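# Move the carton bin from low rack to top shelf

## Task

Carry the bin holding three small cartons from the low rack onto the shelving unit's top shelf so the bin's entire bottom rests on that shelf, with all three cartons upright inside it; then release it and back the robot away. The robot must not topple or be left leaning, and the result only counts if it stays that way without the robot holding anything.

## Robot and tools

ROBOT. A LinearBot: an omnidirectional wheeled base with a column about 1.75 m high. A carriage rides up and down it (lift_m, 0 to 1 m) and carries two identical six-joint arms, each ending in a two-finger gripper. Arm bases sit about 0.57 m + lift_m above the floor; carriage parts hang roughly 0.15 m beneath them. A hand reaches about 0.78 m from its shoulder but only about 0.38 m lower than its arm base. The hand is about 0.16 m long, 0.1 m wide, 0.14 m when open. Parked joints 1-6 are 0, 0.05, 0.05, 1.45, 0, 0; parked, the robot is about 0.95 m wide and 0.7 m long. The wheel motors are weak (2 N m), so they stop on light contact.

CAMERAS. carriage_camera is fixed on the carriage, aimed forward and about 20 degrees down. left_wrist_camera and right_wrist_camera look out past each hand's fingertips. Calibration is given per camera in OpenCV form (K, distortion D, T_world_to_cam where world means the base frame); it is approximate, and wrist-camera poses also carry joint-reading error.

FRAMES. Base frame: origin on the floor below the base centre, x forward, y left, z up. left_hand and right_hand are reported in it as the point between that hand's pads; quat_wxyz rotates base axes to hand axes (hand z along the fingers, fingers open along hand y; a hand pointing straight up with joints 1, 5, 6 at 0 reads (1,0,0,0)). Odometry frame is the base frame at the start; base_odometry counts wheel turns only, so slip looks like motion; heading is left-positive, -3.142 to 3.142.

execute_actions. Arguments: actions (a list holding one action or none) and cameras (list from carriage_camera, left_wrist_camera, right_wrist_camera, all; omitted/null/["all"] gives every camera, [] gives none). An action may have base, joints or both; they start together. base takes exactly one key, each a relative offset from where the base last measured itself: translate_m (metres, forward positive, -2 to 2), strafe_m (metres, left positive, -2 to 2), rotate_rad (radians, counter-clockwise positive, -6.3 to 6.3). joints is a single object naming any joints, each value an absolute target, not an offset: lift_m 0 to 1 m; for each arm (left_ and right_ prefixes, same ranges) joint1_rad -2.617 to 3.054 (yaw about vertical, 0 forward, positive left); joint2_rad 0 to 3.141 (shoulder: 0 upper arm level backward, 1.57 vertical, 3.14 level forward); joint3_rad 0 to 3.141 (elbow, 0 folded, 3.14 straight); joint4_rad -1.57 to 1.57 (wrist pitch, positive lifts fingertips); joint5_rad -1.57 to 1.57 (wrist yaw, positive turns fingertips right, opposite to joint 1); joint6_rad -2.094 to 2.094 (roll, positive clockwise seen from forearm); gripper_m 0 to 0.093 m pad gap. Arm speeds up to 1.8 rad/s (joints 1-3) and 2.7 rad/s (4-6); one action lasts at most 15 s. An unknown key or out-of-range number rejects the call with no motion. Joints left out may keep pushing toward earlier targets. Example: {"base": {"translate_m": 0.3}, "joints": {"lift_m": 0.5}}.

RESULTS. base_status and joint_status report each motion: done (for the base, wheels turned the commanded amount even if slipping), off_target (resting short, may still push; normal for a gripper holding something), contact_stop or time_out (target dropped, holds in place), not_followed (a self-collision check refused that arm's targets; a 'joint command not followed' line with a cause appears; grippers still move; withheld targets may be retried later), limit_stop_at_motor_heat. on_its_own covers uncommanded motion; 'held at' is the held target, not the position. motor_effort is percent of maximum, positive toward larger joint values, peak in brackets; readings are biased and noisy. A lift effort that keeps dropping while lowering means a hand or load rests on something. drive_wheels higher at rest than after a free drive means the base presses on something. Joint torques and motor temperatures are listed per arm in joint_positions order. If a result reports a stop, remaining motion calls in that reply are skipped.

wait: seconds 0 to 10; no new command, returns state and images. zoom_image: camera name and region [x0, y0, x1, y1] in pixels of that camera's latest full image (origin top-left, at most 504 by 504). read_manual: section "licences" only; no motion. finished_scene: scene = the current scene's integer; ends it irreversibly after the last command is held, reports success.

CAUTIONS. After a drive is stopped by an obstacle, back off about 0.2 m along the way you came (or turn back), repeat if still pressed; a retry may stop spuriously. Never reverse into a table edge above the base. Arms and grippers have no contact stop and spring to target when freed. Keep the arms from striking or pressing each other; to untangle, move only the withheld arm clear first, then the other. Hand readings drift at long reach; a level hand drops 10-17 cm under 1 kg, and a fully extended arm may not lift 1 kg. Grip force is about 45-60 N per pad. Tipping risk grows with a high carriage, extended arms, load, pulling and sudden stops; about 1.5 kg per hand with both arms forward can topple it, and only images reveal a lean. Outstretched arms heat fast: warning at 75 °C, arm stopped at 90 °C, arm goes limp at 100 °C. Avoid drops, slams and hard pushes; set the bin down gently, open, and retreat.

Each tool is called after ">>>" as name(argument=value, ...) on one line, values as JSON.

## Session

>>> execute_actions(actions=[])

Scene clock: 0.00 s.
Joint torques (N m, as the arm reports them, + toward a larger angle): no reading
Motor temperatures (°C, as the motors report them): left_arm=[29 39 30 27 29 27] | right_arm=[26 39 31 30 29 28]
base_odometry: x=+0.000 y=+0.000 heading=+0.000 (m, m, rad; odometry frame)
base_status: not commanded
joint_positions: lift_m=+0.299 left_joint1_rad=+0.017 left_joint2_rad=+0.042 left_joint3_rad=+0.053 left_joint4_rad=+1.464 left_joint5_rad=-0.025 left_joint6_rad=-0.041 left_gripper_m=+0.095 right_joint1_rad=-0.013 right_joint2_rad=+0.042 right_joint3_rad=+0.049 right_joint4_rad=+1.476 right_joint5_rad=+0.058 right_joint6_rad=-0.010 right_gripper_m=+0.095
joint_status: not commanded
motor_effort: lift_m=+32 drive_wheels=+5 (%)
left_hand: x=+0.2869 y=+0.3400 z=+1.3265 quat_wxyz=(+0.999, -0.014, +0.047, -0.011) (m; base frame)
right_hand: x=+0.2852 y=-0.3454 z=+1.3255 quat_wxyz=(+0.999, +0.029, +0.044, -0.013) (m; base frame)
pictures: carriage_camera, left_wrist_camera, right_wrist_camera
camera_calibration (this result's frames):
carriage_camera: T_world_to_cam=[[-0.0347978, -0.999089, 0.0247208, -0.0268149], [-0.31274, -0.0126075, -0.949755, 1.30833], [0.949201, -0.0407805, -0.312016, 0.217563], [0, 0, 0, 1]] pos_world=[0.201724, -0.00142325, 1.31114]
left_wrist_camera: T_world_to_cam=[[-0.0220587, -0.999699, 0.0107799, 0.332103], [0.729455, -0.0234673, -0.683626, 0.703404], [0.683673, -0.00721645, 0.729753, -1.03456], [0, 0, 0, 1]] pos_world=[0.201523, 0.341044, 1.23226]
right_wrist_camera: T_world_to_cam=[[0.0110228, -0.996774, -0.0794969, -0.241326], [0.752473, 0.0606261, -0.655826, 0.677057], [0.65853, -0.0525903, 0.750714, -1.08169], [0, 0, 0, 1]] pos_world=[0.205521, -0.338482, 1.23689]
Images, in order (width x height): carriage_camera 896x504, left_wrist_camera 896x504, right_wrist_camera 896x504.

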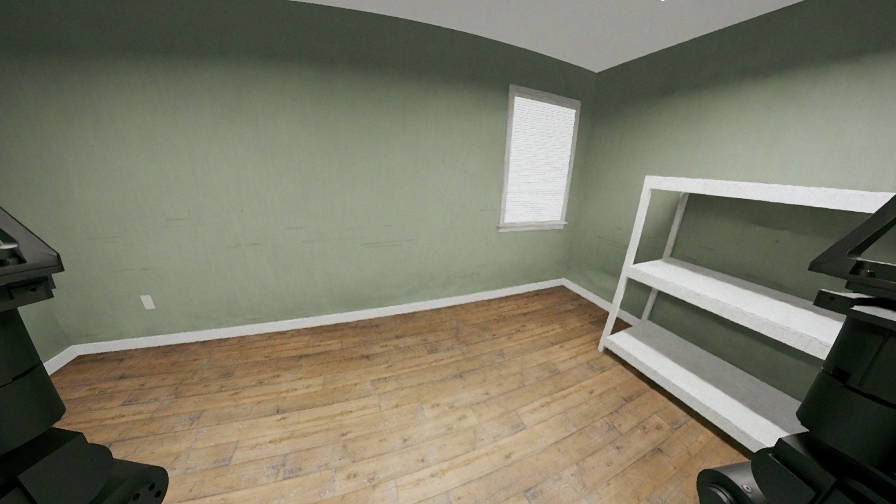

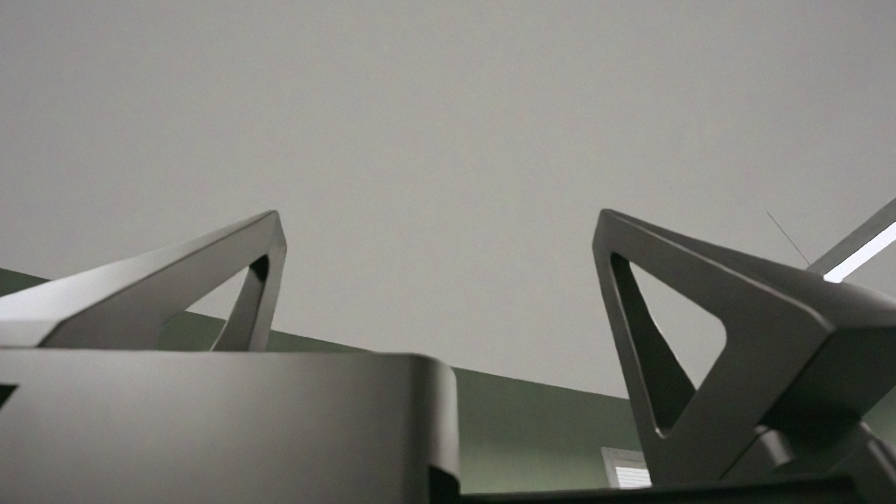

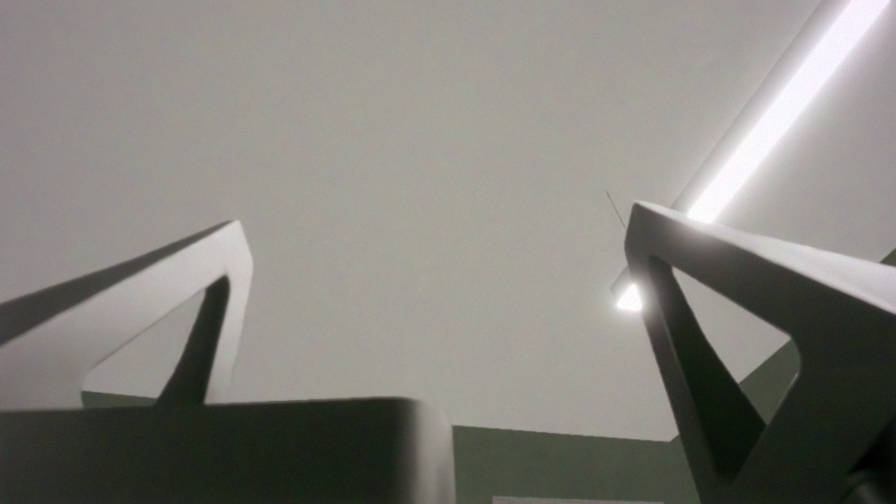

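>>> zoom_image(camera="carriage_camera", region=[540, 160, 760, 380])

>>> zoom_image(camera="carriage_camera", region=[40, 260, 340, 400])

Region (540, 160, 760, 380) of carriage_camera's 896x504 image, scaled by 2.291, with more detail than that image has.

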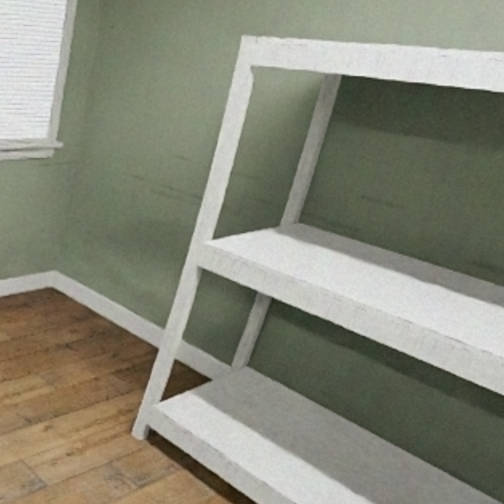

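Region (40, 260, 340, 400) of carriage_camera's 896x504 image, scaled by 1.680, with more detail than that image has; it fills the top 235 rows of this view, and the rest is white.

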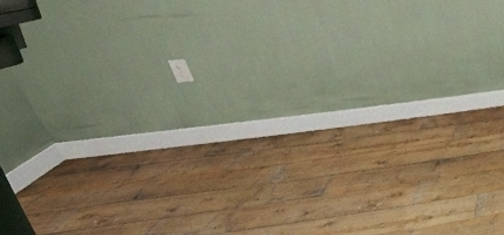

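>>> execute_actions(actions=[{"base": {"rotate_rad": 1.89}, "joints": {"lift_m": 0.2}}], cameras=["carriage_camera"])

Scene clock: 21.60 s.
Joint torques (N m, as the arm reports them, + toward a larger angle): left_arm=[-0.29  3.85  6.96 -0.17  0.05  0.13] | right_arm=[ 0.4   4.28  5.79 -0.01 -0.09  0.09]
Motor temperatures (°C, as the motors report them): left_arm=[29 38 31 27 29 27] | right_arm=[26 38 32 30 29 28]
base_odometry: x=+0.000 y=+0.000 heading=+1.889 (m, m, rad; odometry frame)
base_status: done
joint_positions: lift_m=+0.200 left_joint1_rad=+0.017 left_joint2_rad=+0.042 left_joint3_rad=+0.053 left_joint4_rad=+1.463 left_joint5_rad=-0.025 left_joint6_rad=-0.041 left_gripper_m=+0.095 right_joint1_rad=-0.013 right_joint2_rad=+0.042 right_joint3_rad=+0.049 right_joint4_rad=+1.474 right_joint5_rad=+0.058 right_joint6_rad=-0.010 right_gripper_m=+0.095
joint_status: all done
motor_effort: lift_m=+31(31) drive_wheels=+9(29) (%)
left_hand: x=+0.2871 y=+0.3400 z=+1.2271 quat_wxyz=(+0.999, -0.014, +0.048, -0.011) (m; base frame)
right_hand: x=+0.2858 y=-0.3454 z=+1.2262 quat_wxyz=(+0.998, +0.029, +0.045, -0.013) (m; base frame)
pictures: carriage_camera
camera_calibration (this result's frames):
carriage_camera: T_world_to_cam=[[-0.0347978, -0.999089, 0.0247208, -0.02436], [-0.31274, -0.0126075, -0.949755, 1.21402], [0.949201, -0.0407805, -0.312016, 0.186578], [0, 0, 0, 1]] pos_world=[0.201724, -0.00142325, 1.21184]
Images, in order (width x height): carriage_camera 896x504.

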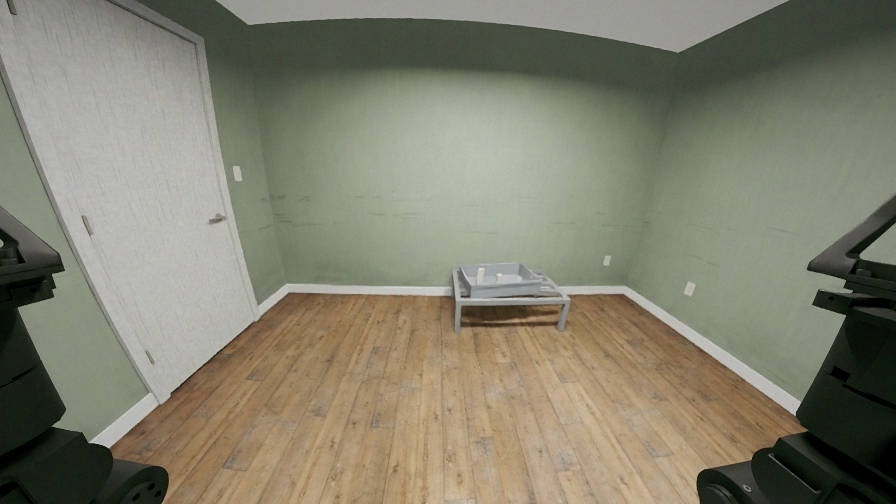

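>>> zoom_image(camera="carriage_camera", region=[440, 250, 584, 340])

Region (440, 250, 584, 340) of carriage_camera's 896x504 image, scaled by 3.500, with more detail than that image has; it fills the top 315 rows of this view, and the rest is white.

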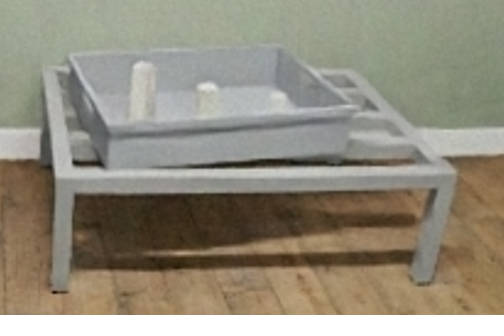

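>>> execute_actions(actions=[{"base": {"rotate_rad": 0.17}}], cameras=[])

>>> execute_actions(actions=[{"base": {"strafe_m": -0.8}}], cameras=["carriage_camera"])

>>> zoom_image(camera="carriage_camera", region=[370, 250, 530, 350])

Scene clock: 59.07 s.
Joint torques (N m, as the arm reports them, + toward a larger angle): left_arm=[-0.14  3.92  6.97 -0.16  0.06  0.13] | right_arm=[ 0.41  4.21  5.68  0.01 -0.09  0.1 ]
Motor temperatures (°C, as the motors report them): left_arm=[29 37 33 27 29 27] | right_arm=[26 37 33 30 29 28]
base_odometry: x=+0.000 y=+0.000 heading=+2.058 (m, m, rad; odometry frame)
base_status: done
joint_positions: lift_m=+0.200 left_joint1_rad=+0.017 left_joint2_rad=+0.042 left_joint3_rad=+0.053 left_joint4_rad=+1.463 left_joint5_rad=-0.025 left_joint6_rad=-0.041 left_gripper_m=+0.095 right_joint1_rad=-0.013 right_joint2_rad=+0.042 right_joint3_rad=+0.049 right_joint4_rad=+1.474 right_joint5_rad=+0.058 right_joint6_rad=-0.010 right_gripper_m=+0.095
joint_status: not commanded
motor_effort: lift_m=+31(31) drive_wheels=+8(29) (%)
left_hand: x=+0.2871 y=+0.3400 z=+1.2271 quat_wxyz=(+0.999, -0.014, +0.048, -0.011) (m; base frame)
right_hand: x=+0.2857 y=-0.3454 z=+1.2262 quat_wxyz=(+0.999, +0.029, +0.045, -0.013) (m; base frame)
pictures: none
No camera images: the call's "cameras" was empty. Leave "cameras" out to get every camera's image.

Scene clock: 62.93 s.
Joint torques (N m, as the arm reports them, + toward a larger angle): left_arm=[-0.29  3.96  6.77 -0.21  0.09  0.06] | right_arm=[ 0.29  4.23  5.75  0.01 -0.09  0.07]
Motor temperatures (°C, as the motors report them): left_arm=[29 37 33 27 29 27] | right_arm=[26 37 33 30 29 28]
base_odometry: x=+0.707 y=+0.375 heading=+2.059 (m, m, rad; odometry frame)
base_status: done
joint_positions: lift_m=+0.200 left_joint1_rad=+0.017 left_joint2_rad=+0.042 left_joint3_rad=+0.053 left_joint4_rad=+1.463 left_joint5_rad=-0.025 left_joint6_rad=-0.041 left_gripper_m=+0.095 right_joint1_rad=-0.013 right_joint2_rad=+0.042 right_joint3_rad=+0.049 right_joint4_rad=+1.474 right_joint5_rad=+0.058 right_joint6_rad=-0.010 right_gripper_m=+0.095
joint_status: not commanded
motor_effort: lift_m=+31(31) drive_wheels=-6(29) (%)
left_hand: x=+0.2871 y=+0.3400 z=+1.2271 quat_wxyz=(+0.999, -0.014, +0.048, -0.011) (m; base frame)
right_hand: x=+0.2857 y=-0.3454 z=+1.2262 quat_wxyz=(+0.999, +0.029, +0.045, -0.013) (m; base frame)
pictures: carriage_camera
camera_calibration (this result's frames):
carriage_camera: T_world_to_cam=[[-0.0347978, -0.999089, 0.0247208, -0.02436], [-0.31274, -0.0126075, -0.949755, 1.21402], [0.949201, -0.0407805, -0.312016, 0.186578], [0, 0, 0, 1]] pos_world=[0.201724, -0.00142325, 1.21184]
Images, in order (width x height): carriage_camera 896x504.

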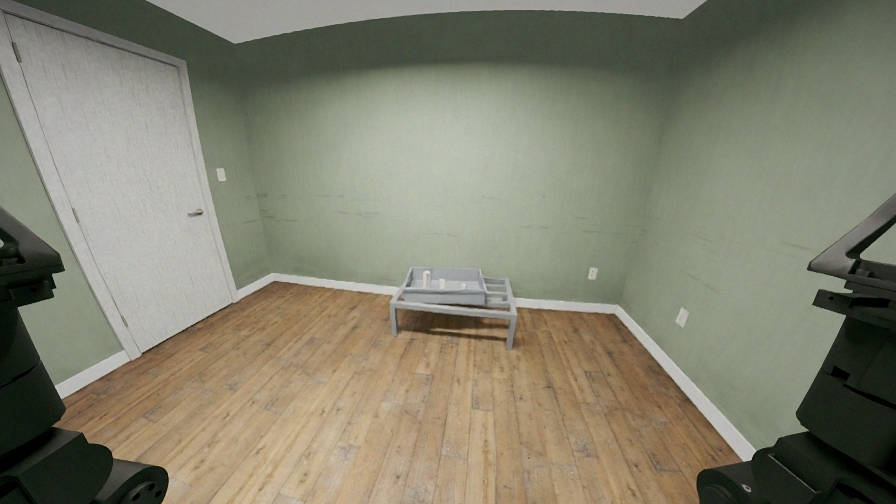

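Region (370, 250, 530, 350) of carriage_camera's 896x504 image, scaled by 3.150, with more detail than that image has; it fills the top 315 rows of this view, and the rest is white.

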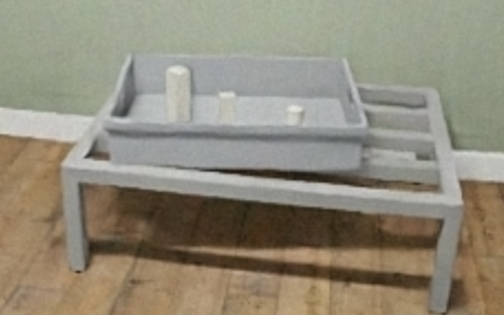

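>>> execute_actions(actions=[{"base": {"translate_m": 1.23}, "joints": {"lift_m": 0.13, "left_joint1_rad": -0.108, "left_joint2_rad": 2.618, "left_joint3_rad": 1.397, "left_joint4_rad": -0.35, "left_joint5_rad": 0, "left_joint6_rad": -0.123, "left_gripper_m": 0.07, "right_joint1_rad": 0.093, "right_joint2_rad": 2.618, "right_joint3_rad": 1.397, "right_joint4_rad": -0.35, "right_joint5_rad": 0, "right_joint6_rad": 0.1, "right_gripper_m": 0.07}}])

Scene clock: 87.10 s.
Joint torques (N m, as the arm reports them, + toward a larger angle): left_arm=[ -0.94 -10.28   4.9    0.5    0.13   0.11] | right_arm=[  0.78 -13.39   4.23   0.47  -0.16   0.17]
Motor temperatures (°C, as the motors report them): left_arm=[29 38 33 27 29 27] | right_arm=[26 38 34 30 29 28]
base_odometry: x=+0.131 y=+1.462 heading=+2.058 (m, m, rad; odometry frame)
base_status: done
joint_positions: lift_m=+0.130 left_joint1_rad=-0.101 left_joint2_rad=+2.614 left_joint3_rad=+1.388 left_joint4_rad=-0.352 left_joint5_rad=-0.007 left_joint6_rad=-0.117 left_gripper_m=+0.070 right_joint1_rad=+0.088 right_joint2_rad=+2.617 right_joint3_rad=+1.392 right_joint4_rad=-0.351 right_joint5_rad=+0.010 right_joint6_rad=+0.091 right_gripper_m=+0.070
joint_status: all done
motor_effort: lift_m=+33(31) drive_wheels=-5(29) (%)
left_hand: x=+0.6468 y=+0.2977 z=+0.5153 quat_wxyz=(-0.003, -0.008, +1.000, +0.004) (m; base frame)
right_hand: x=+0.6484 y=-0.3029 z=+0.5148 quat_wxyz=(-0.002, +0.002, +1.000, -0.005) (m; base frame)
pictures: carriage_camera, left_wrist_camera, right_wrist_camera
camera_calibration (this result's frames):
carriage_camera: T_world_to_cam=[[-0.0347978, -0.999089, 0.0247208, -0.0226271], [-0.31274, -0.0126075, -0.949755, 1.14744], [0.949201, -0.0407805, -0.312016, 0.164706], [0, 0, 0, 1]] pos_world=[0.201724, -0.00142325, 1.14174]
left_wrist_camera: T_world_to_cam=[[0.0151678, -0.999834, 0.0101276, 0.282794], [-0.786863, -0.00568618, 0.617102, 0.1905], [-0.616942, -0.0173291, -0.786818, 0.93674], [0, 0, 0, 1]] pos_world=[0.723522, 0.300063, 0.616622]
right_wrist_camera: T_world_to_cam=[[-0.0446317, -0.99856, 0.029752, -0.288078], [-0.802818, 0.0535753, 0.593812, 0.232436], [-0.594551, 0.00261739, -0.804053, 0.919586], [0, 0, 0, 1]] pos_world=[0.720487, -0.302523, 0.609944]
Images, in order (width x height): carriage_camera 896x504, left_wrist_camera 896x504, right_wrist_camera 896x504.

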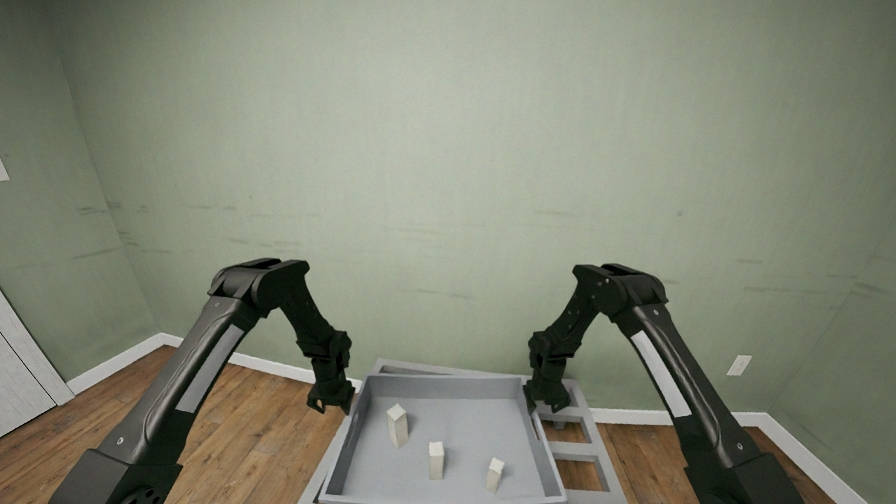

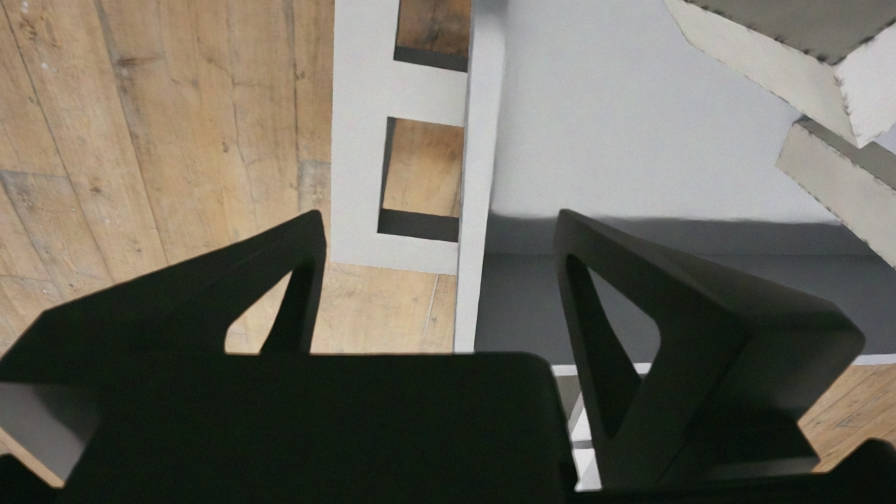

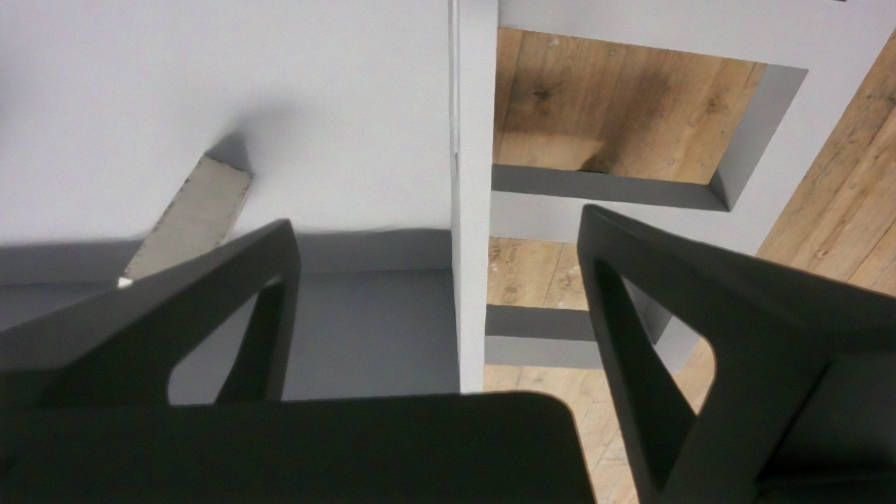

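>>> execute_actions(actions=[{"base": {"strafe_m": -0.017}, "joints": {"lift_m": 0.045}}])

>>> zoom_image(camera="carriage_camera", region=[290, 350, 440, 504])

>>> zoom_image(camera="carriage_camera", region=[450, 350, 600, 504])

Scene clock: 91.90 s.
Joint torques (N m, as the arm reports them, + toward a larger angle): left_arm=[ -0.44 -10.48   5.03   0.49   0.15   0.04] | right_arm=[  0.58 -13.51   4.1    0.39  -0.19   0.17]
Motor temperatures (°C, as the motors report them): left_arm=[29 40 33 27 29 27] | right_arm=[26 40 33 30 29 28]
base_odometry: x=+0.146 y=+1.470 heading=+2.059 (m, m, rad; odometry frame)
base_status: done
joint_positions: lift_m=+0.045 left_joint1_rad=-0.103 left_joint2_rad=+2.615 left_joint3_rad=+1.388 left_joint4_rad=-0.350 left_joint5_rad=-0.007 left_joint6_rad=-0.117 left_gripper_m=+0.070 right_joint1_rad=+0.091 right_joint2_rad=+2.615 right_joint3_rad=+1.392 right_joint4_rad=-0.349 right_joint5_rad=+0.009 right_joint6_rad=+0.091 right_gripper_m=+0.070
joint_status: all done
motor_effort: lift_m=+32(31) drive_wheels=-2(20) (%)
left_hand: x=+0.6471 y=+0.2966 z=+0.4301 quat_wxyz=(-0.002, -0.007, +1.000, +0.004) (m; base frame)
right_hand: x=+0.6494 y=-0.3016 z=+0.4306 quat_wxyz=(+0.000, +0.000, +1.000, -0.004) (m; base frame)
pictures: carriage_camera, left_wrist_camera, right_wrist_camera
camera_calibration (this result's frames):
carriage_camera: T_world_to_cam=[[-0.0347978, -0.999089, 0.0247208, -0.0205276], [-0.31274, -0.0126075, -0.949755, 1.06678], [0.949201, -0.0407805, -0.312016, 0.138208], [0, 0, 0, 1]] pos_world=[0.201724, -0.00142325, 1.05681]
left_wrist_camera: T_world_to_cam=[[0.0124784, -0.999869, 0.0103482, 0.284242], [-0.788044, -0.00346356, 0.615609, 0.244066], [-0.615492, -0.0158367, -0.787984, 0.868986], [0, 0, 0, 1]] pos_world=[0.723642, 0.298812, 0.531557]
right_wrist_camera: T_world_to_cam=[[-0.0420871, -0.998709, 0.028441, -0.285393], [-0.805392, 0.0507584, 0.590566, 0.285467], [-0.591247, 0.00194906, -0.806488, 0.851198], [0, 0, 0, 1]] pos_world=[0.72117, -0.301173, 0.526011]
Images, in order (width x height): carriage_camera 896x504, left_wrist_camera 896x504, right_wrist_camera 896x504.

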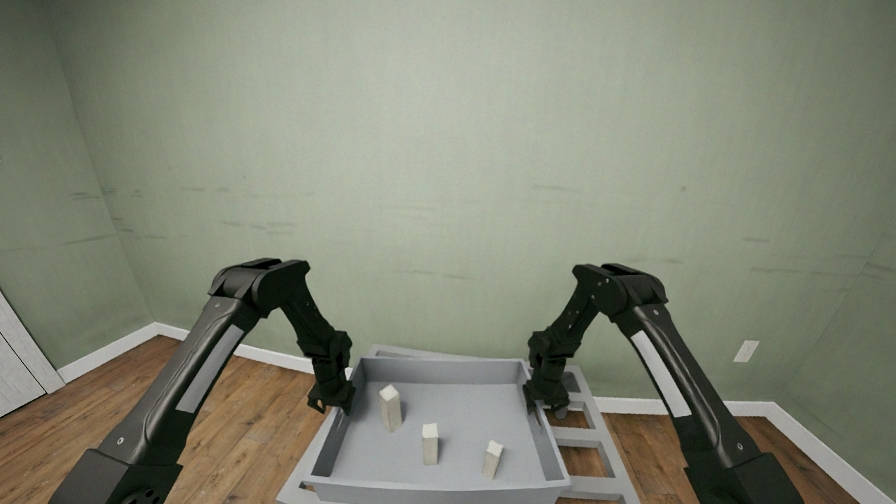

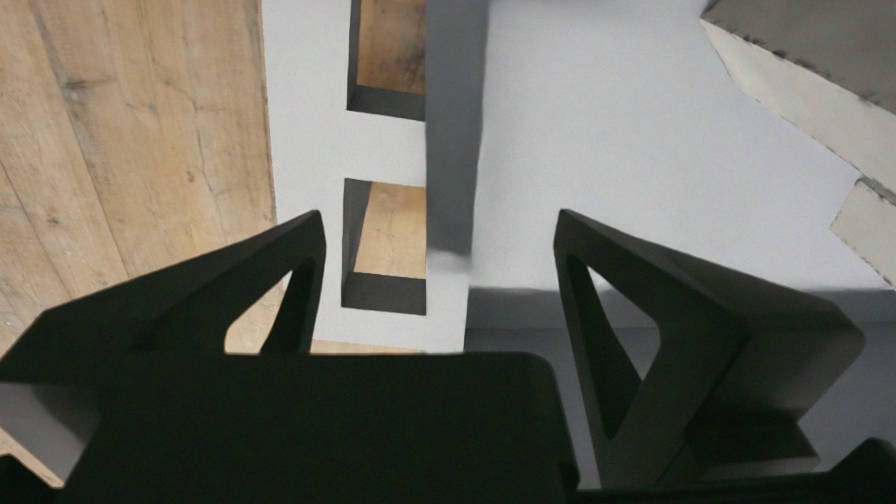

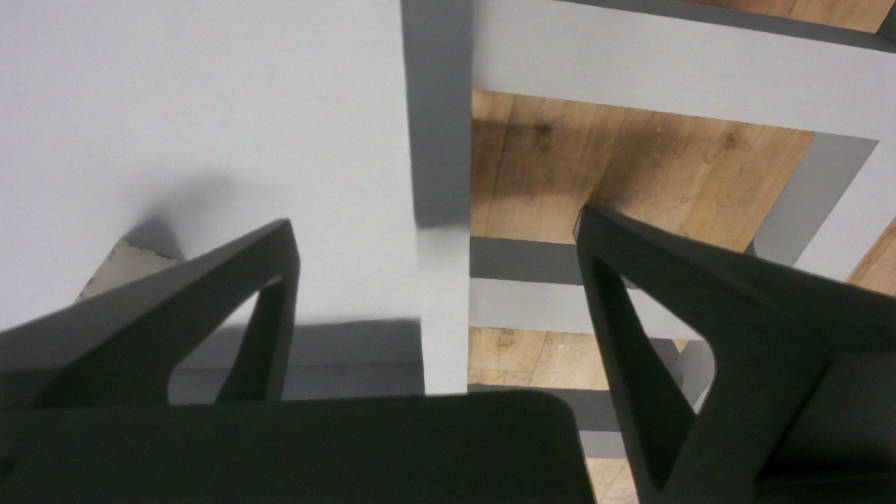

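Region (290, 350, 440, 504) of carriage_camera's 896x504 image, scaled by 3.273, with more detail than that image has; it fills the left 491 columns of this view, and the rest is white.

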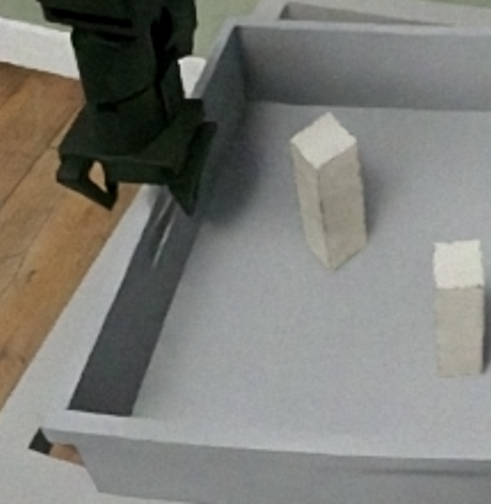

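Region (450, 350, 600, 504) of carriage_camera's 896x504 image, scaled by 3.273, with more detail than that image has; it fills the left 491 columns of this view, and the rest is white.

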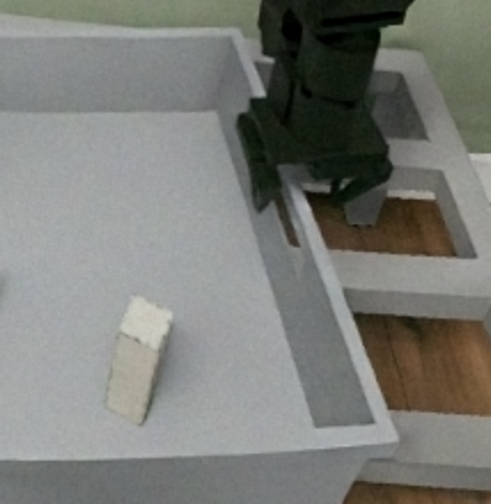

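>>> execute_actions(actions=[{"joints": {"lift_m": 0.027, "left_joint1_rad": -0.114, "left_joint6_rad": -0.098, "right_joint6_rad": 0.115, "left_gripper_m": 0.03, "right_gripper_m": 0.03}}], cameras=["left_wrist_camera", "right_wrist_camera"])

Scene clock: 99.33 s.
Joint torques (N m, as the arm reports them, + toward a larger angle): left_arm=[ -1.07 -10.84   4.94   0.4    0.17   0.14] | right_arm=[  0.52 -13.6    4.26   0.45  -0.15   0.18]
Motor temperatures (°C, as the motors report them): left_arm=[29 43 33 27 29 27] | right_arm=[26 42 33 30 29 28]
base_odometry: x=+0.146 y=+1.470 heading=+2.059 (m, m, rad; odometry frame)
base_status: not commanded
joint_positions: lift_m=+0.027 left_joint1_rad=-0.103 left_joint2_rad=+2.618 left_joint3_rad=+1.388 left_joint4_rad=-0.349 left_joint5_rad=-0.007 left_joint6_rad=-0.101 left_gripper_m=+0.030 right_joint1_rad=+0.091 right_joint2_rad=+2.617 right_joint3_rad=+1.392 right_joint4_rad=-0.349 right_joint5_rad=+0.009 right_joint6_rad=+0.105 right_gripper_m=+0.030
joint_status: all done
motor_effort: lift_m=+32(32) drive_wheels=-2(4) (%)
left_hand: x=+0.6462 y=+0.2967 z=+0.4109 quat_wxyz=(-0.004, +0.001, +1.000, +0.004) (m; base frame)
right_hand: x=+0.6487 y=-0.3017 z=+0.4117 quat_wxyz=(-0.001, +0.007, +1.000, -0.005) (m; base frame)
pictures: left_wrist_camera, right_wrist_camera
camera_calibration (this result's frames):
left_wrist_camera: T_world_to_cam=[[-0.00313165, -0.999944, 0.0101542, 0.294733], [-0.786289, 0.00873613, 0.617797, 0.249508], [-0.617851, -0.00604943, -0.786272, 0.851257], [0, 0, 0, 1]] pos_world=[0.723058, 0.297686, 0.512181]
right_wrist_camera: T_world_to_cam=[[-0.0557358, -0.998031, 0.0287745, -0.276032], [-0.803343, 0.0619397, 0.592287, 0.297367], [-0.592903, 0.00989581, -0.805213, 0.838476], [0, 0, 0, 1]] pos_world=[0.720638, -0.302205, 0.506968]
Images, in order (width x height): left_wrist_camera 896x504, right_wrist_camera 896x504.

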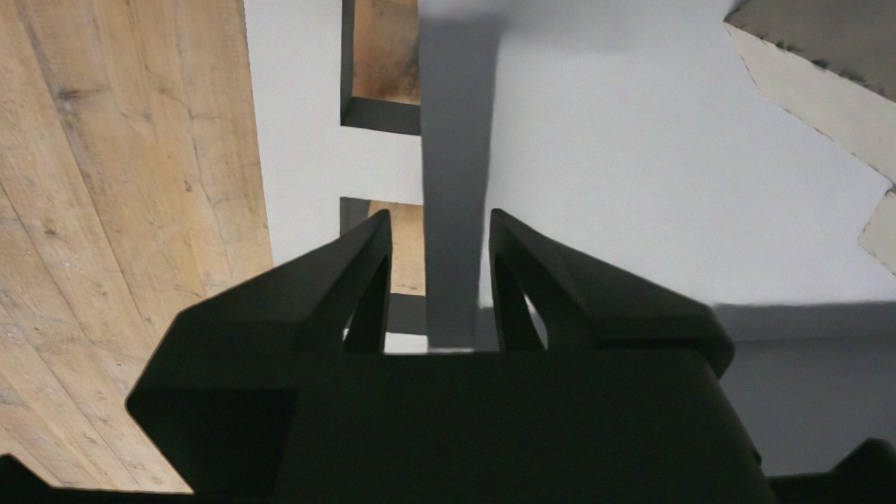

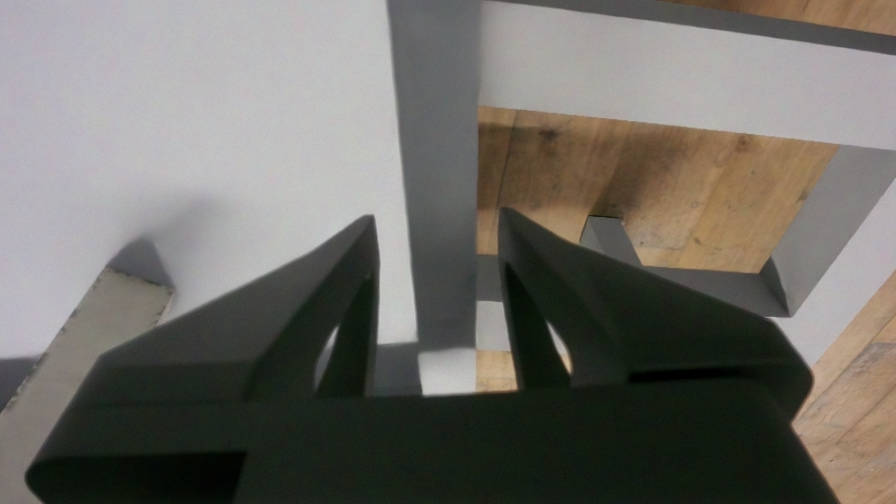

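>>> execute_actions(actions=[{"joints": {"left_joint1_rad": -0.118, "left_gripper_m": 0.0, "right_gripper_m": 0.0}}], cameras=[])

>>> execute_actions(actions=[{"joints": {"lift_m": 0.06}}])

Scene clock: 119.87 s.
Joint torques (N m, as the arm reports them, + toward a larger angle): left_arm=[ -1.02 -10.72   4.82   0.38   0.19   0.1 ] | right_arm=[  0.62 -13.68   4.19   0.43  -0.19   0.18]
Motor temperatures (°C, as the motors report them): left_arm=[29 48 32 27 29 27] | right_arm=[26 47 33 30 29 28]
base_odometry: x=+0.146 y=+1.470 heading=+2.059 (m, m, rad; odometry frame)
base_status: not commanded
joint_positions: lift_m=+0.027 left_joint1_rad=-0.107 left_joint2_rad=+2.618 left_joint3_rad=+1.388 left_joint4_rad=-0.348 left_joint5_rad=-0.005 left_joint6_rad=-0.104 left_gripper_m=+0.011 right_joint1_rad=+0.091 right_joint2_rad=+2.617 right_joint3_rad=+1.392 right_joint4_rad=-0.349 right_joint5_rad=+0.011 right_joint6_rad=+0.106 right_gripper_m=+0.011
joint_status: left_gripper_m off_target (ended at +0.011, target +0.000); right_gripper_m off_target (ended at +0.011, target +0.000); the others done
motor_effort: lift_m=+32(32) drive_wheels=-2(4) (%)
left_hand: x=+0.6463 y=+0.2949 z=+0.4109 quat_wxyz=(-0.003, +0.002, +1.000, +0.003) (m; base frame)
right_hand: x=+0.6487 y=-0.3022 z=+0.4117 quat_wxyz=(-0.001, +0.007, +1.000, -0.006) (m; base frame)
pictures: none
No camera images: the call's "cameras" was empty. Leave "cameras" out to get every camera's image.

Scene clock: 120.57 s.
Joint torques (N m, as the arm reports them, + toward a larger angle): left_arm=[ -1.07 -12.37   4.59   0.34   0.14   0.14] | right_arm=[  0.51 -15.48   3.81   0.43  -0.09   0.14]
Motor temperatures (°C, as the motors report them): left_arm=[29 49 32 27 29 27] | right_arm=[26 47 33 30 29 28]
base_odometry: x=+0.146 y=+1.470 heading=+2.059 (m, m, rad; odometry frame)
base_status: not commanded
joint_positions: lift_m=+0.060 left_joint1_rad=-0.107 left_joint2_rad=+2.644 left_joint3_rad=+1.388 left_joint4_rad=-0.344 left_joint5_rad=-0.001 left_joint6_rad=-0.104 left_gripper_m=+0.011 right_joint1_rad=+0.091 right_joint2_rad=+2.639 right_joint3_rad=+1.392 right_joint4_rad=-0.349 right_joint5_rad=+0.005 right_joint6_rad=+0.106 right_gripper_m=+0.011
joint_status: all done
motor_effort: lift_m=+34(43) drive_wheels=-3(4) (%)
left_hand: x=+0.6387 y=+0.2950 z=+0.4344 quat_wxyz=(-0.014, +0.002, +1.000, +0.002) (m; base frame)
right_hand: x=+0.6415 y=-0.3017 z=+0.4367 quat_wxyz=(-0.012, +0.007, +1.000, -0.004) (m; base frame)
pictures: carriage_camera, left_wrist_camera, right_wrist_camera
camera_calibration (this result's frames):
carriage_camera: T_world_to_cam=[[-0.0347978, -0.999089, 0.0247208, -0.0208943], [-0.31274, -0.0126075, -0.949755, 1.08087], [0.949201, -0.0407805, -0.312016, 0.142835], [0, 0, 0, 1]] pos_world=[0.201724, -0.00142325, 1.07164]
left_wrist_camera: T_world_to_cam=[[-0.00352111, -0.999895, 0.0140322, 0.291301], [-0.772827, 0.011626, 0.63451, 0.212379], [-0.634607, -0.00861028, -0.772787, 0.870641], [0, 0, 0, 1]] pos_world=[0.717672, 0.296297, 0.533976]
right_wrist_camera: T_world_to_cam=[[-0.0555448, -0.998059, 0.0281773, -0.277012], [-0.790093, 0.0611904, 0.609925, 0.2604], [-0.610465, 0.0116155, -0.791958, 0.860334], [0, 0, 0, 1]] pos_world=[0.715557, -0.302401, 0.530329]
Images, in order (width x height): carriage_camera 896x504, left_wrist_camera 896x504, right_wrist_camera 896x504.

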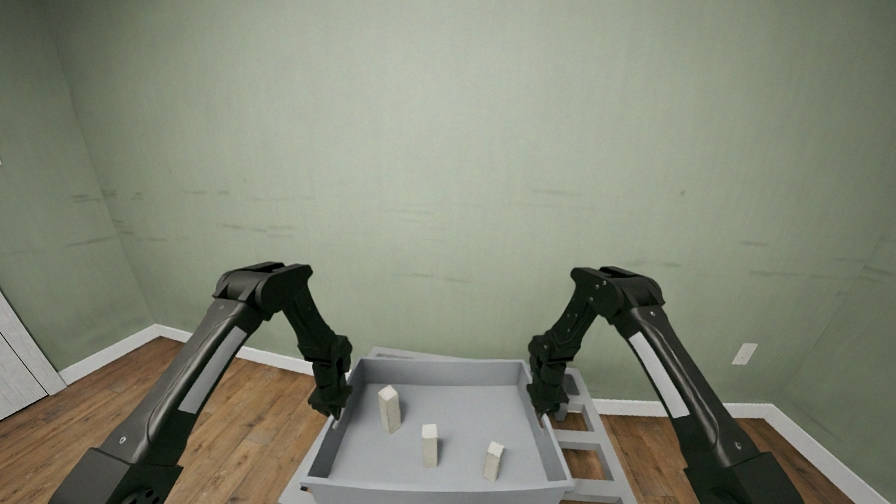

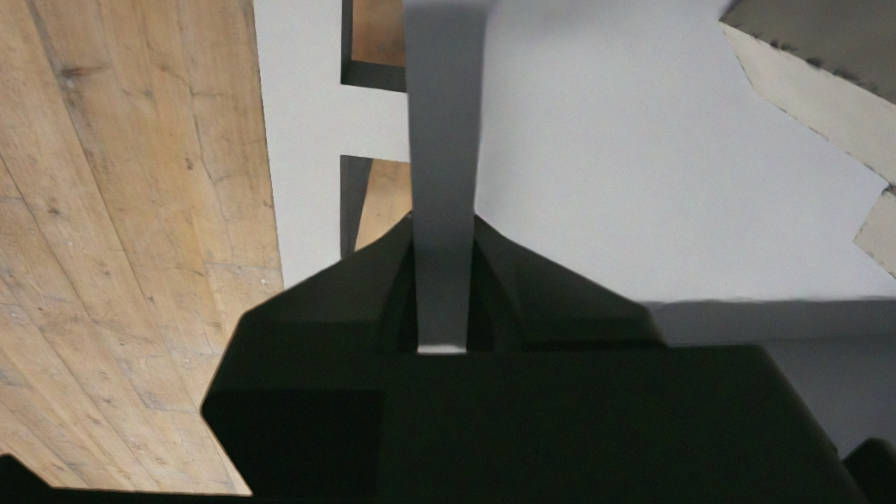

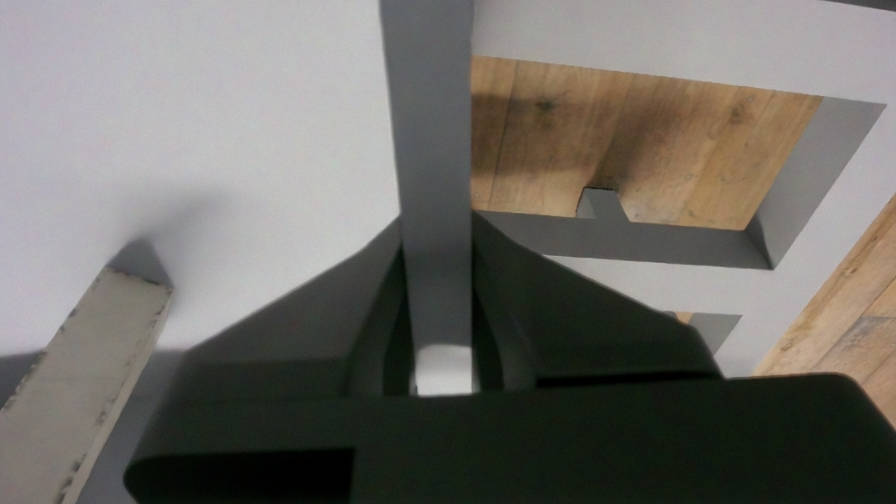

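The bin is lifted with a good grip. Now raising it in small steps while turning and backing away.

>>> execute_actions(actions=[{"base": {"rotate_rad": -0.2}, "joints": {"left_joint2_rad": 2.525, "left_joint4_rad": -0.417, "right_joint2_rad": 2.53, "right_joint4_rad": -0.415}}], cameras=["carriage_camera"])

Scene clock: 124.83 s.
Joint torques (N m, as the arm reports them, + toward a larger angle): left_arm=[ -0.34 -12.91   5.26   0.35   0.16   0.18] | right_arm=[  1.   -15.8    4.63   0.42  -0.24   0.2 ]
Motor temperatures (°C, as the motors report them): left_arm=[29 50 32 27 29 27] | right_arm=[26 48 33 30 29 28]
base_odometry: x=+0.146 y=+1.471 heading=+1.859 (m, m, rad; odometry frame)
base_status: done
joint_positions: lift_m=+0.060 left_joint1_rad=-0.115 left_joint2_rad=+2.559 left_joint3_rad=+1.388 left_joint4_rad=-0.408 left_joint5_rad=-0.008 left_joint6_rad=-0.109 left_gripper_m=+0.011 right_joint1_rad=+0.085 right_joint2_rad=+2.554 right_joint3_rad=+1.392 right_joint4_rad=-0.416 right_joint5_rad=+0.015 right_joint6_rad=+0.104 right_gripper_m=+0.011
joint_status: all done
motor_effort: lift_m=+34(34) drive_wheels=-5(32) (%)
left_hand: x=+0.6496 y=+0.2921 z=+0.4655 quat_wxyz=(-0.004, +0.003, +1.000, +0.004) (m; base frame)
right_hand: x=+0.6522 y=-0.3048 z=+0.4678 quat_wxyz=(-0.003, +0.010, +1.000, -0.008) (m; base frame)
pictures: carriage_camera
camera_calibration (this result's frames):
carriage_camera: T_world_to_cam=[[-0.0347978, -0.999089, 0.0247208, -0.0208942], [-0.31274, -0.0126075, -0.949755, 1.08086], [0.949201, -0.0407805, -0.312016, 0.142835], [0, 0, 0, 1]] pos_world=[0.201724, -0.00142325, 1.07164]
Images, in order (width x height): carriage_camera 896x504.

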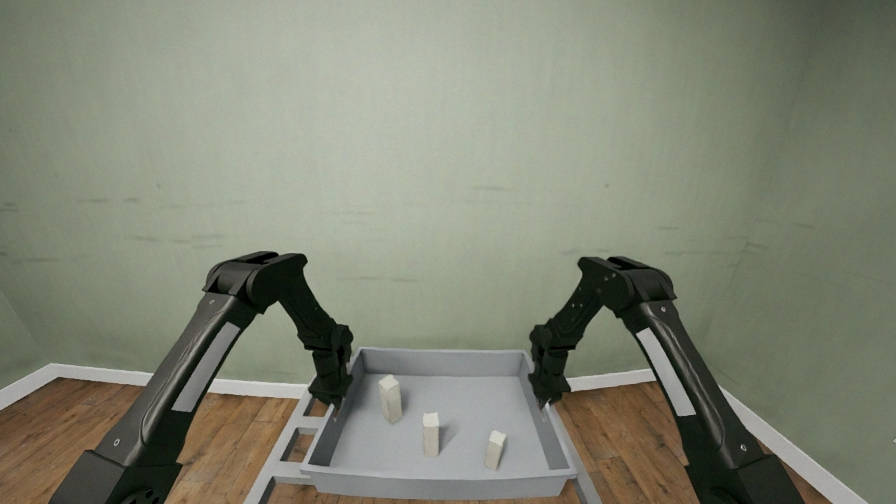

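>>> execute_actions(actions=[{"base": {"translate_m": -1.75}, "joints": {"lift_m": 0.45, "left_joint2_rad": 2.418, "left_joint4_rad": -0.52, "right_joint2_rad": 2.426, "right_joint4_rad": -0.517}}], cameras=["carriage_camera"])

Scene clock: 133.67 s.
Joint torques (N m, as the arm reports them, + toward a larger angle): left_arm=[ -0.5  -12.81   5.65   0.43   0.16   0.23] | right_arm=[  0.87 -14.98   4.9    0.48  -0.27   0.17]
Motor temperatures (°C, as the motors report them): left_arm=[29 54 32 27 29 27] | right_arm=[26 51 33 30 29 28]
base_odometry: x=+0.641 y=-0.208 heading=+1.858 (m, m, rad; odometry frame)
base_status: done
joint_positions: lift_m=+0.450 left_joint1_rad=-0.115 left_joint2_rad=+2.447 left_joint3_rad=+1.388 left_joint4_rad=-0.519 left_joint5_rad=-0.014 left_joint6_rad=-0.109 left_gripper_m=+0.011 right_joint1_rad=+0.086 right_joint2_rad=+2.443 right_joint3_rad=+1.392 right_joint4_rad=-0.523 right_joint5_rad=+0.020 right_joint6_rad=+0.104 right_gripper_m=+0.011
joint_status: all done
motor_effort: lift_m=+35(45) drive_wheels=-6(33) (%)
left_hand: x=+0.6541 y=+0.2927 z=+0.8972 quat_wxyz=(-0.003, +0.003, +1.000, +0.007) (m; base frame)
right_hand: x=+0.6568 y=-0.3046 z=+0.8993 quat_wxyz=(-0.001, +0.009, +1.000, -0.010) (m; base frame)
pictures: carriage_camera
camera_calibration (this result's frames):
carriage_camera: T_world_to_cam=[[-0.0347978, -0.999089, 0.0247208, -0.0305335], [-0.31274, -0.0126075, -0.949755, 1.4512], [0.949201, -0.0407805, -0.312016, 0.264498], [0, 0, 0, 1]] pos_world=[0.201724, -0.00142325, 1.46157]
Images, in order (width x height): carriage_camera 896x504.

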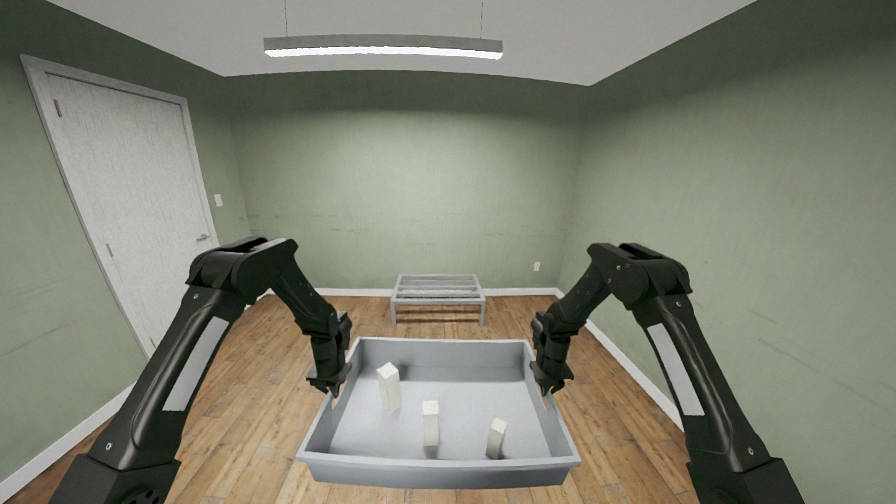

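>>> execute_actions(actions=[{"base": {"rotate_rad": -3.09}, "joints": {"lift_m": 0.85, "left_joint2_rad": 2.318, "left_joint4_rad": -0.62, "right_joint2_rad": 2.328, "right_joint4_rad": -0.618}}], cameras=["carriage_camera"])

Scene clock: 140.87 s.
Joint torques (N m, as the arm reports them, + toward a larger angle): left_arm=[ -0.91 -12.23   6.47   0.35   0.09   0.18] | right_arm=[  1.27 -14.9    5.37   0.38  -0.18   0.18]
Motor temperatures (°C, as the motors report them): left_arm=[29 56 32 27 29 27] | right_arm=[26 52 33 30 29 28]
base_odometry: x=+0.641 y=-0.208 heading=-1.231 (m, m, rad; odometry frame)
base_status: done
joint_positions: lift_m=+0.850 left_joint1_rad=-0.112 left_joint2_rad=+2.348 left_joint3_rad=+1.388 left_joint4_rad=-0.613 left_joint5_rad=-0.008 left_joint6_rad=-0.105 left_gripper_m=+0.011 right_joint1_rad=+0.083 right_joint2_rad=+2.347 right_joint3_rad=+1.392 right_joint4_rad=-0.614 right_joint5_rad=+0.013 right_joint6_rad=+0.103 right_gripper_m=+0.011
joint_status: all done
motor_effort: lift_m=+35(43) drive_wheels=+9(39) (%)
left_hand: x=+0.6552 y=+0.2926 z=+1.3345 quat_wxyz=(+0.000, +0.003, +1.000, +0.004) (m; base frame)
right_hand: x=+0.6576 y=-0.3047 z=+1.3354 quat_wxyz=(+0.001, +0.010, +1.000, -0.007) (m; base frame)
pictures: carriage_camera
camera_calibration (this result's frames):
carriage_camera: T_world_to_cam=[[-0.0347978, -0.999089, 0.0247208, -0.0404224], [-0.31274, -0.0126075, -0.949755, 1.83112], [0.949201, -0.0407805, -0.312016, 0.389311], [0, 0, 0, 1]] pos_world=[0.201724, -0.00142325, 1.86159]
Images, in order (width x height): carriage_camera 896x504.

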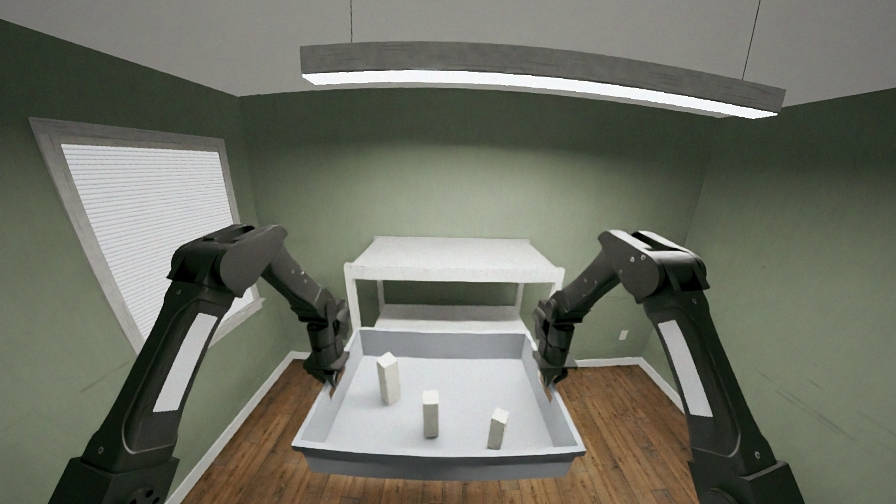

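>>> zoom_image(camera="carriage_camera", region=[335, 225, 575, 345])

>>> execute_actions(actions=[{"joints": {"left_joint2_rad": 2.218, "left_joint4_rad": -0.72, "right_joint2_rad": 2.227, "right_joint4_rad": -0.718}}], cameras=[])

Region (335, 225, 575, 345) of carriage_camera's 896x504 image, scaled by 2.100, with more detail than that image has.

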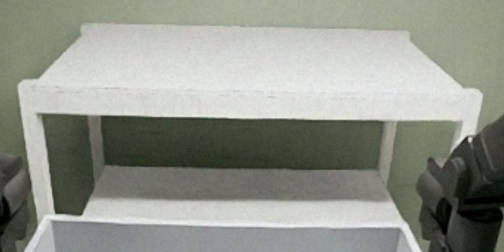

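Scene clock: 144.23 s.
Joint torques (N m, as the arm reports them, + toward a larger angle): left_arm=[ -0.53 -12.4    6.92   0.36   0.22   0.19] | right_arm=[  1.06 -14.77   5.75   0.52  -0.19   0.18]
Motor temperatures (°C, as the motors report them): left_arm=[29 56 32 27 29 27] | right_arm=[26 53 33 30 29 28]
base_odometry: x=+0.641 y=-0.208 heading=-1.231 (m, m, rad; odometry frame)
base_status: not commanded
joint_positions: lift_m=+0.850 left_joint1_rad=-0.112 left_joint2_rad=+2.250 left_joint3_rad=+1.388 left_joint4_rad=-0.714 left_joint5_rad=-0.007 left_joint6_rad=-0.105 left_gripper_m=+0.011 right_joint1_rad=+0.086 right_joint2_rad=+2.247 right_joint3_rad=+1.392 right_joint4_rad=-0.717 right_joint5_rad=+0.015 right_joint6_rad=+0.103 right_gripper_m=+0.011
joint_status: all done
motor_effort: lift_m=+35(35) drive_wheels=+9(10) (%)
left_hand: x=+0.6502 y=+0.2930 z=+1.3708 quat_wxyz=(-0.003, +0.003, +1.000, +0.004) (m; base frame)
right_hand: x=+0.6528 y=-0.3043 z=+1.3729 quat_wxyz=(+0.000, +0.009, +1.000, -0.007) (m; base frame)
pictures: none
No camera images: the call's "cameras" was empty. Leave "cameras" out to get every camera's image.


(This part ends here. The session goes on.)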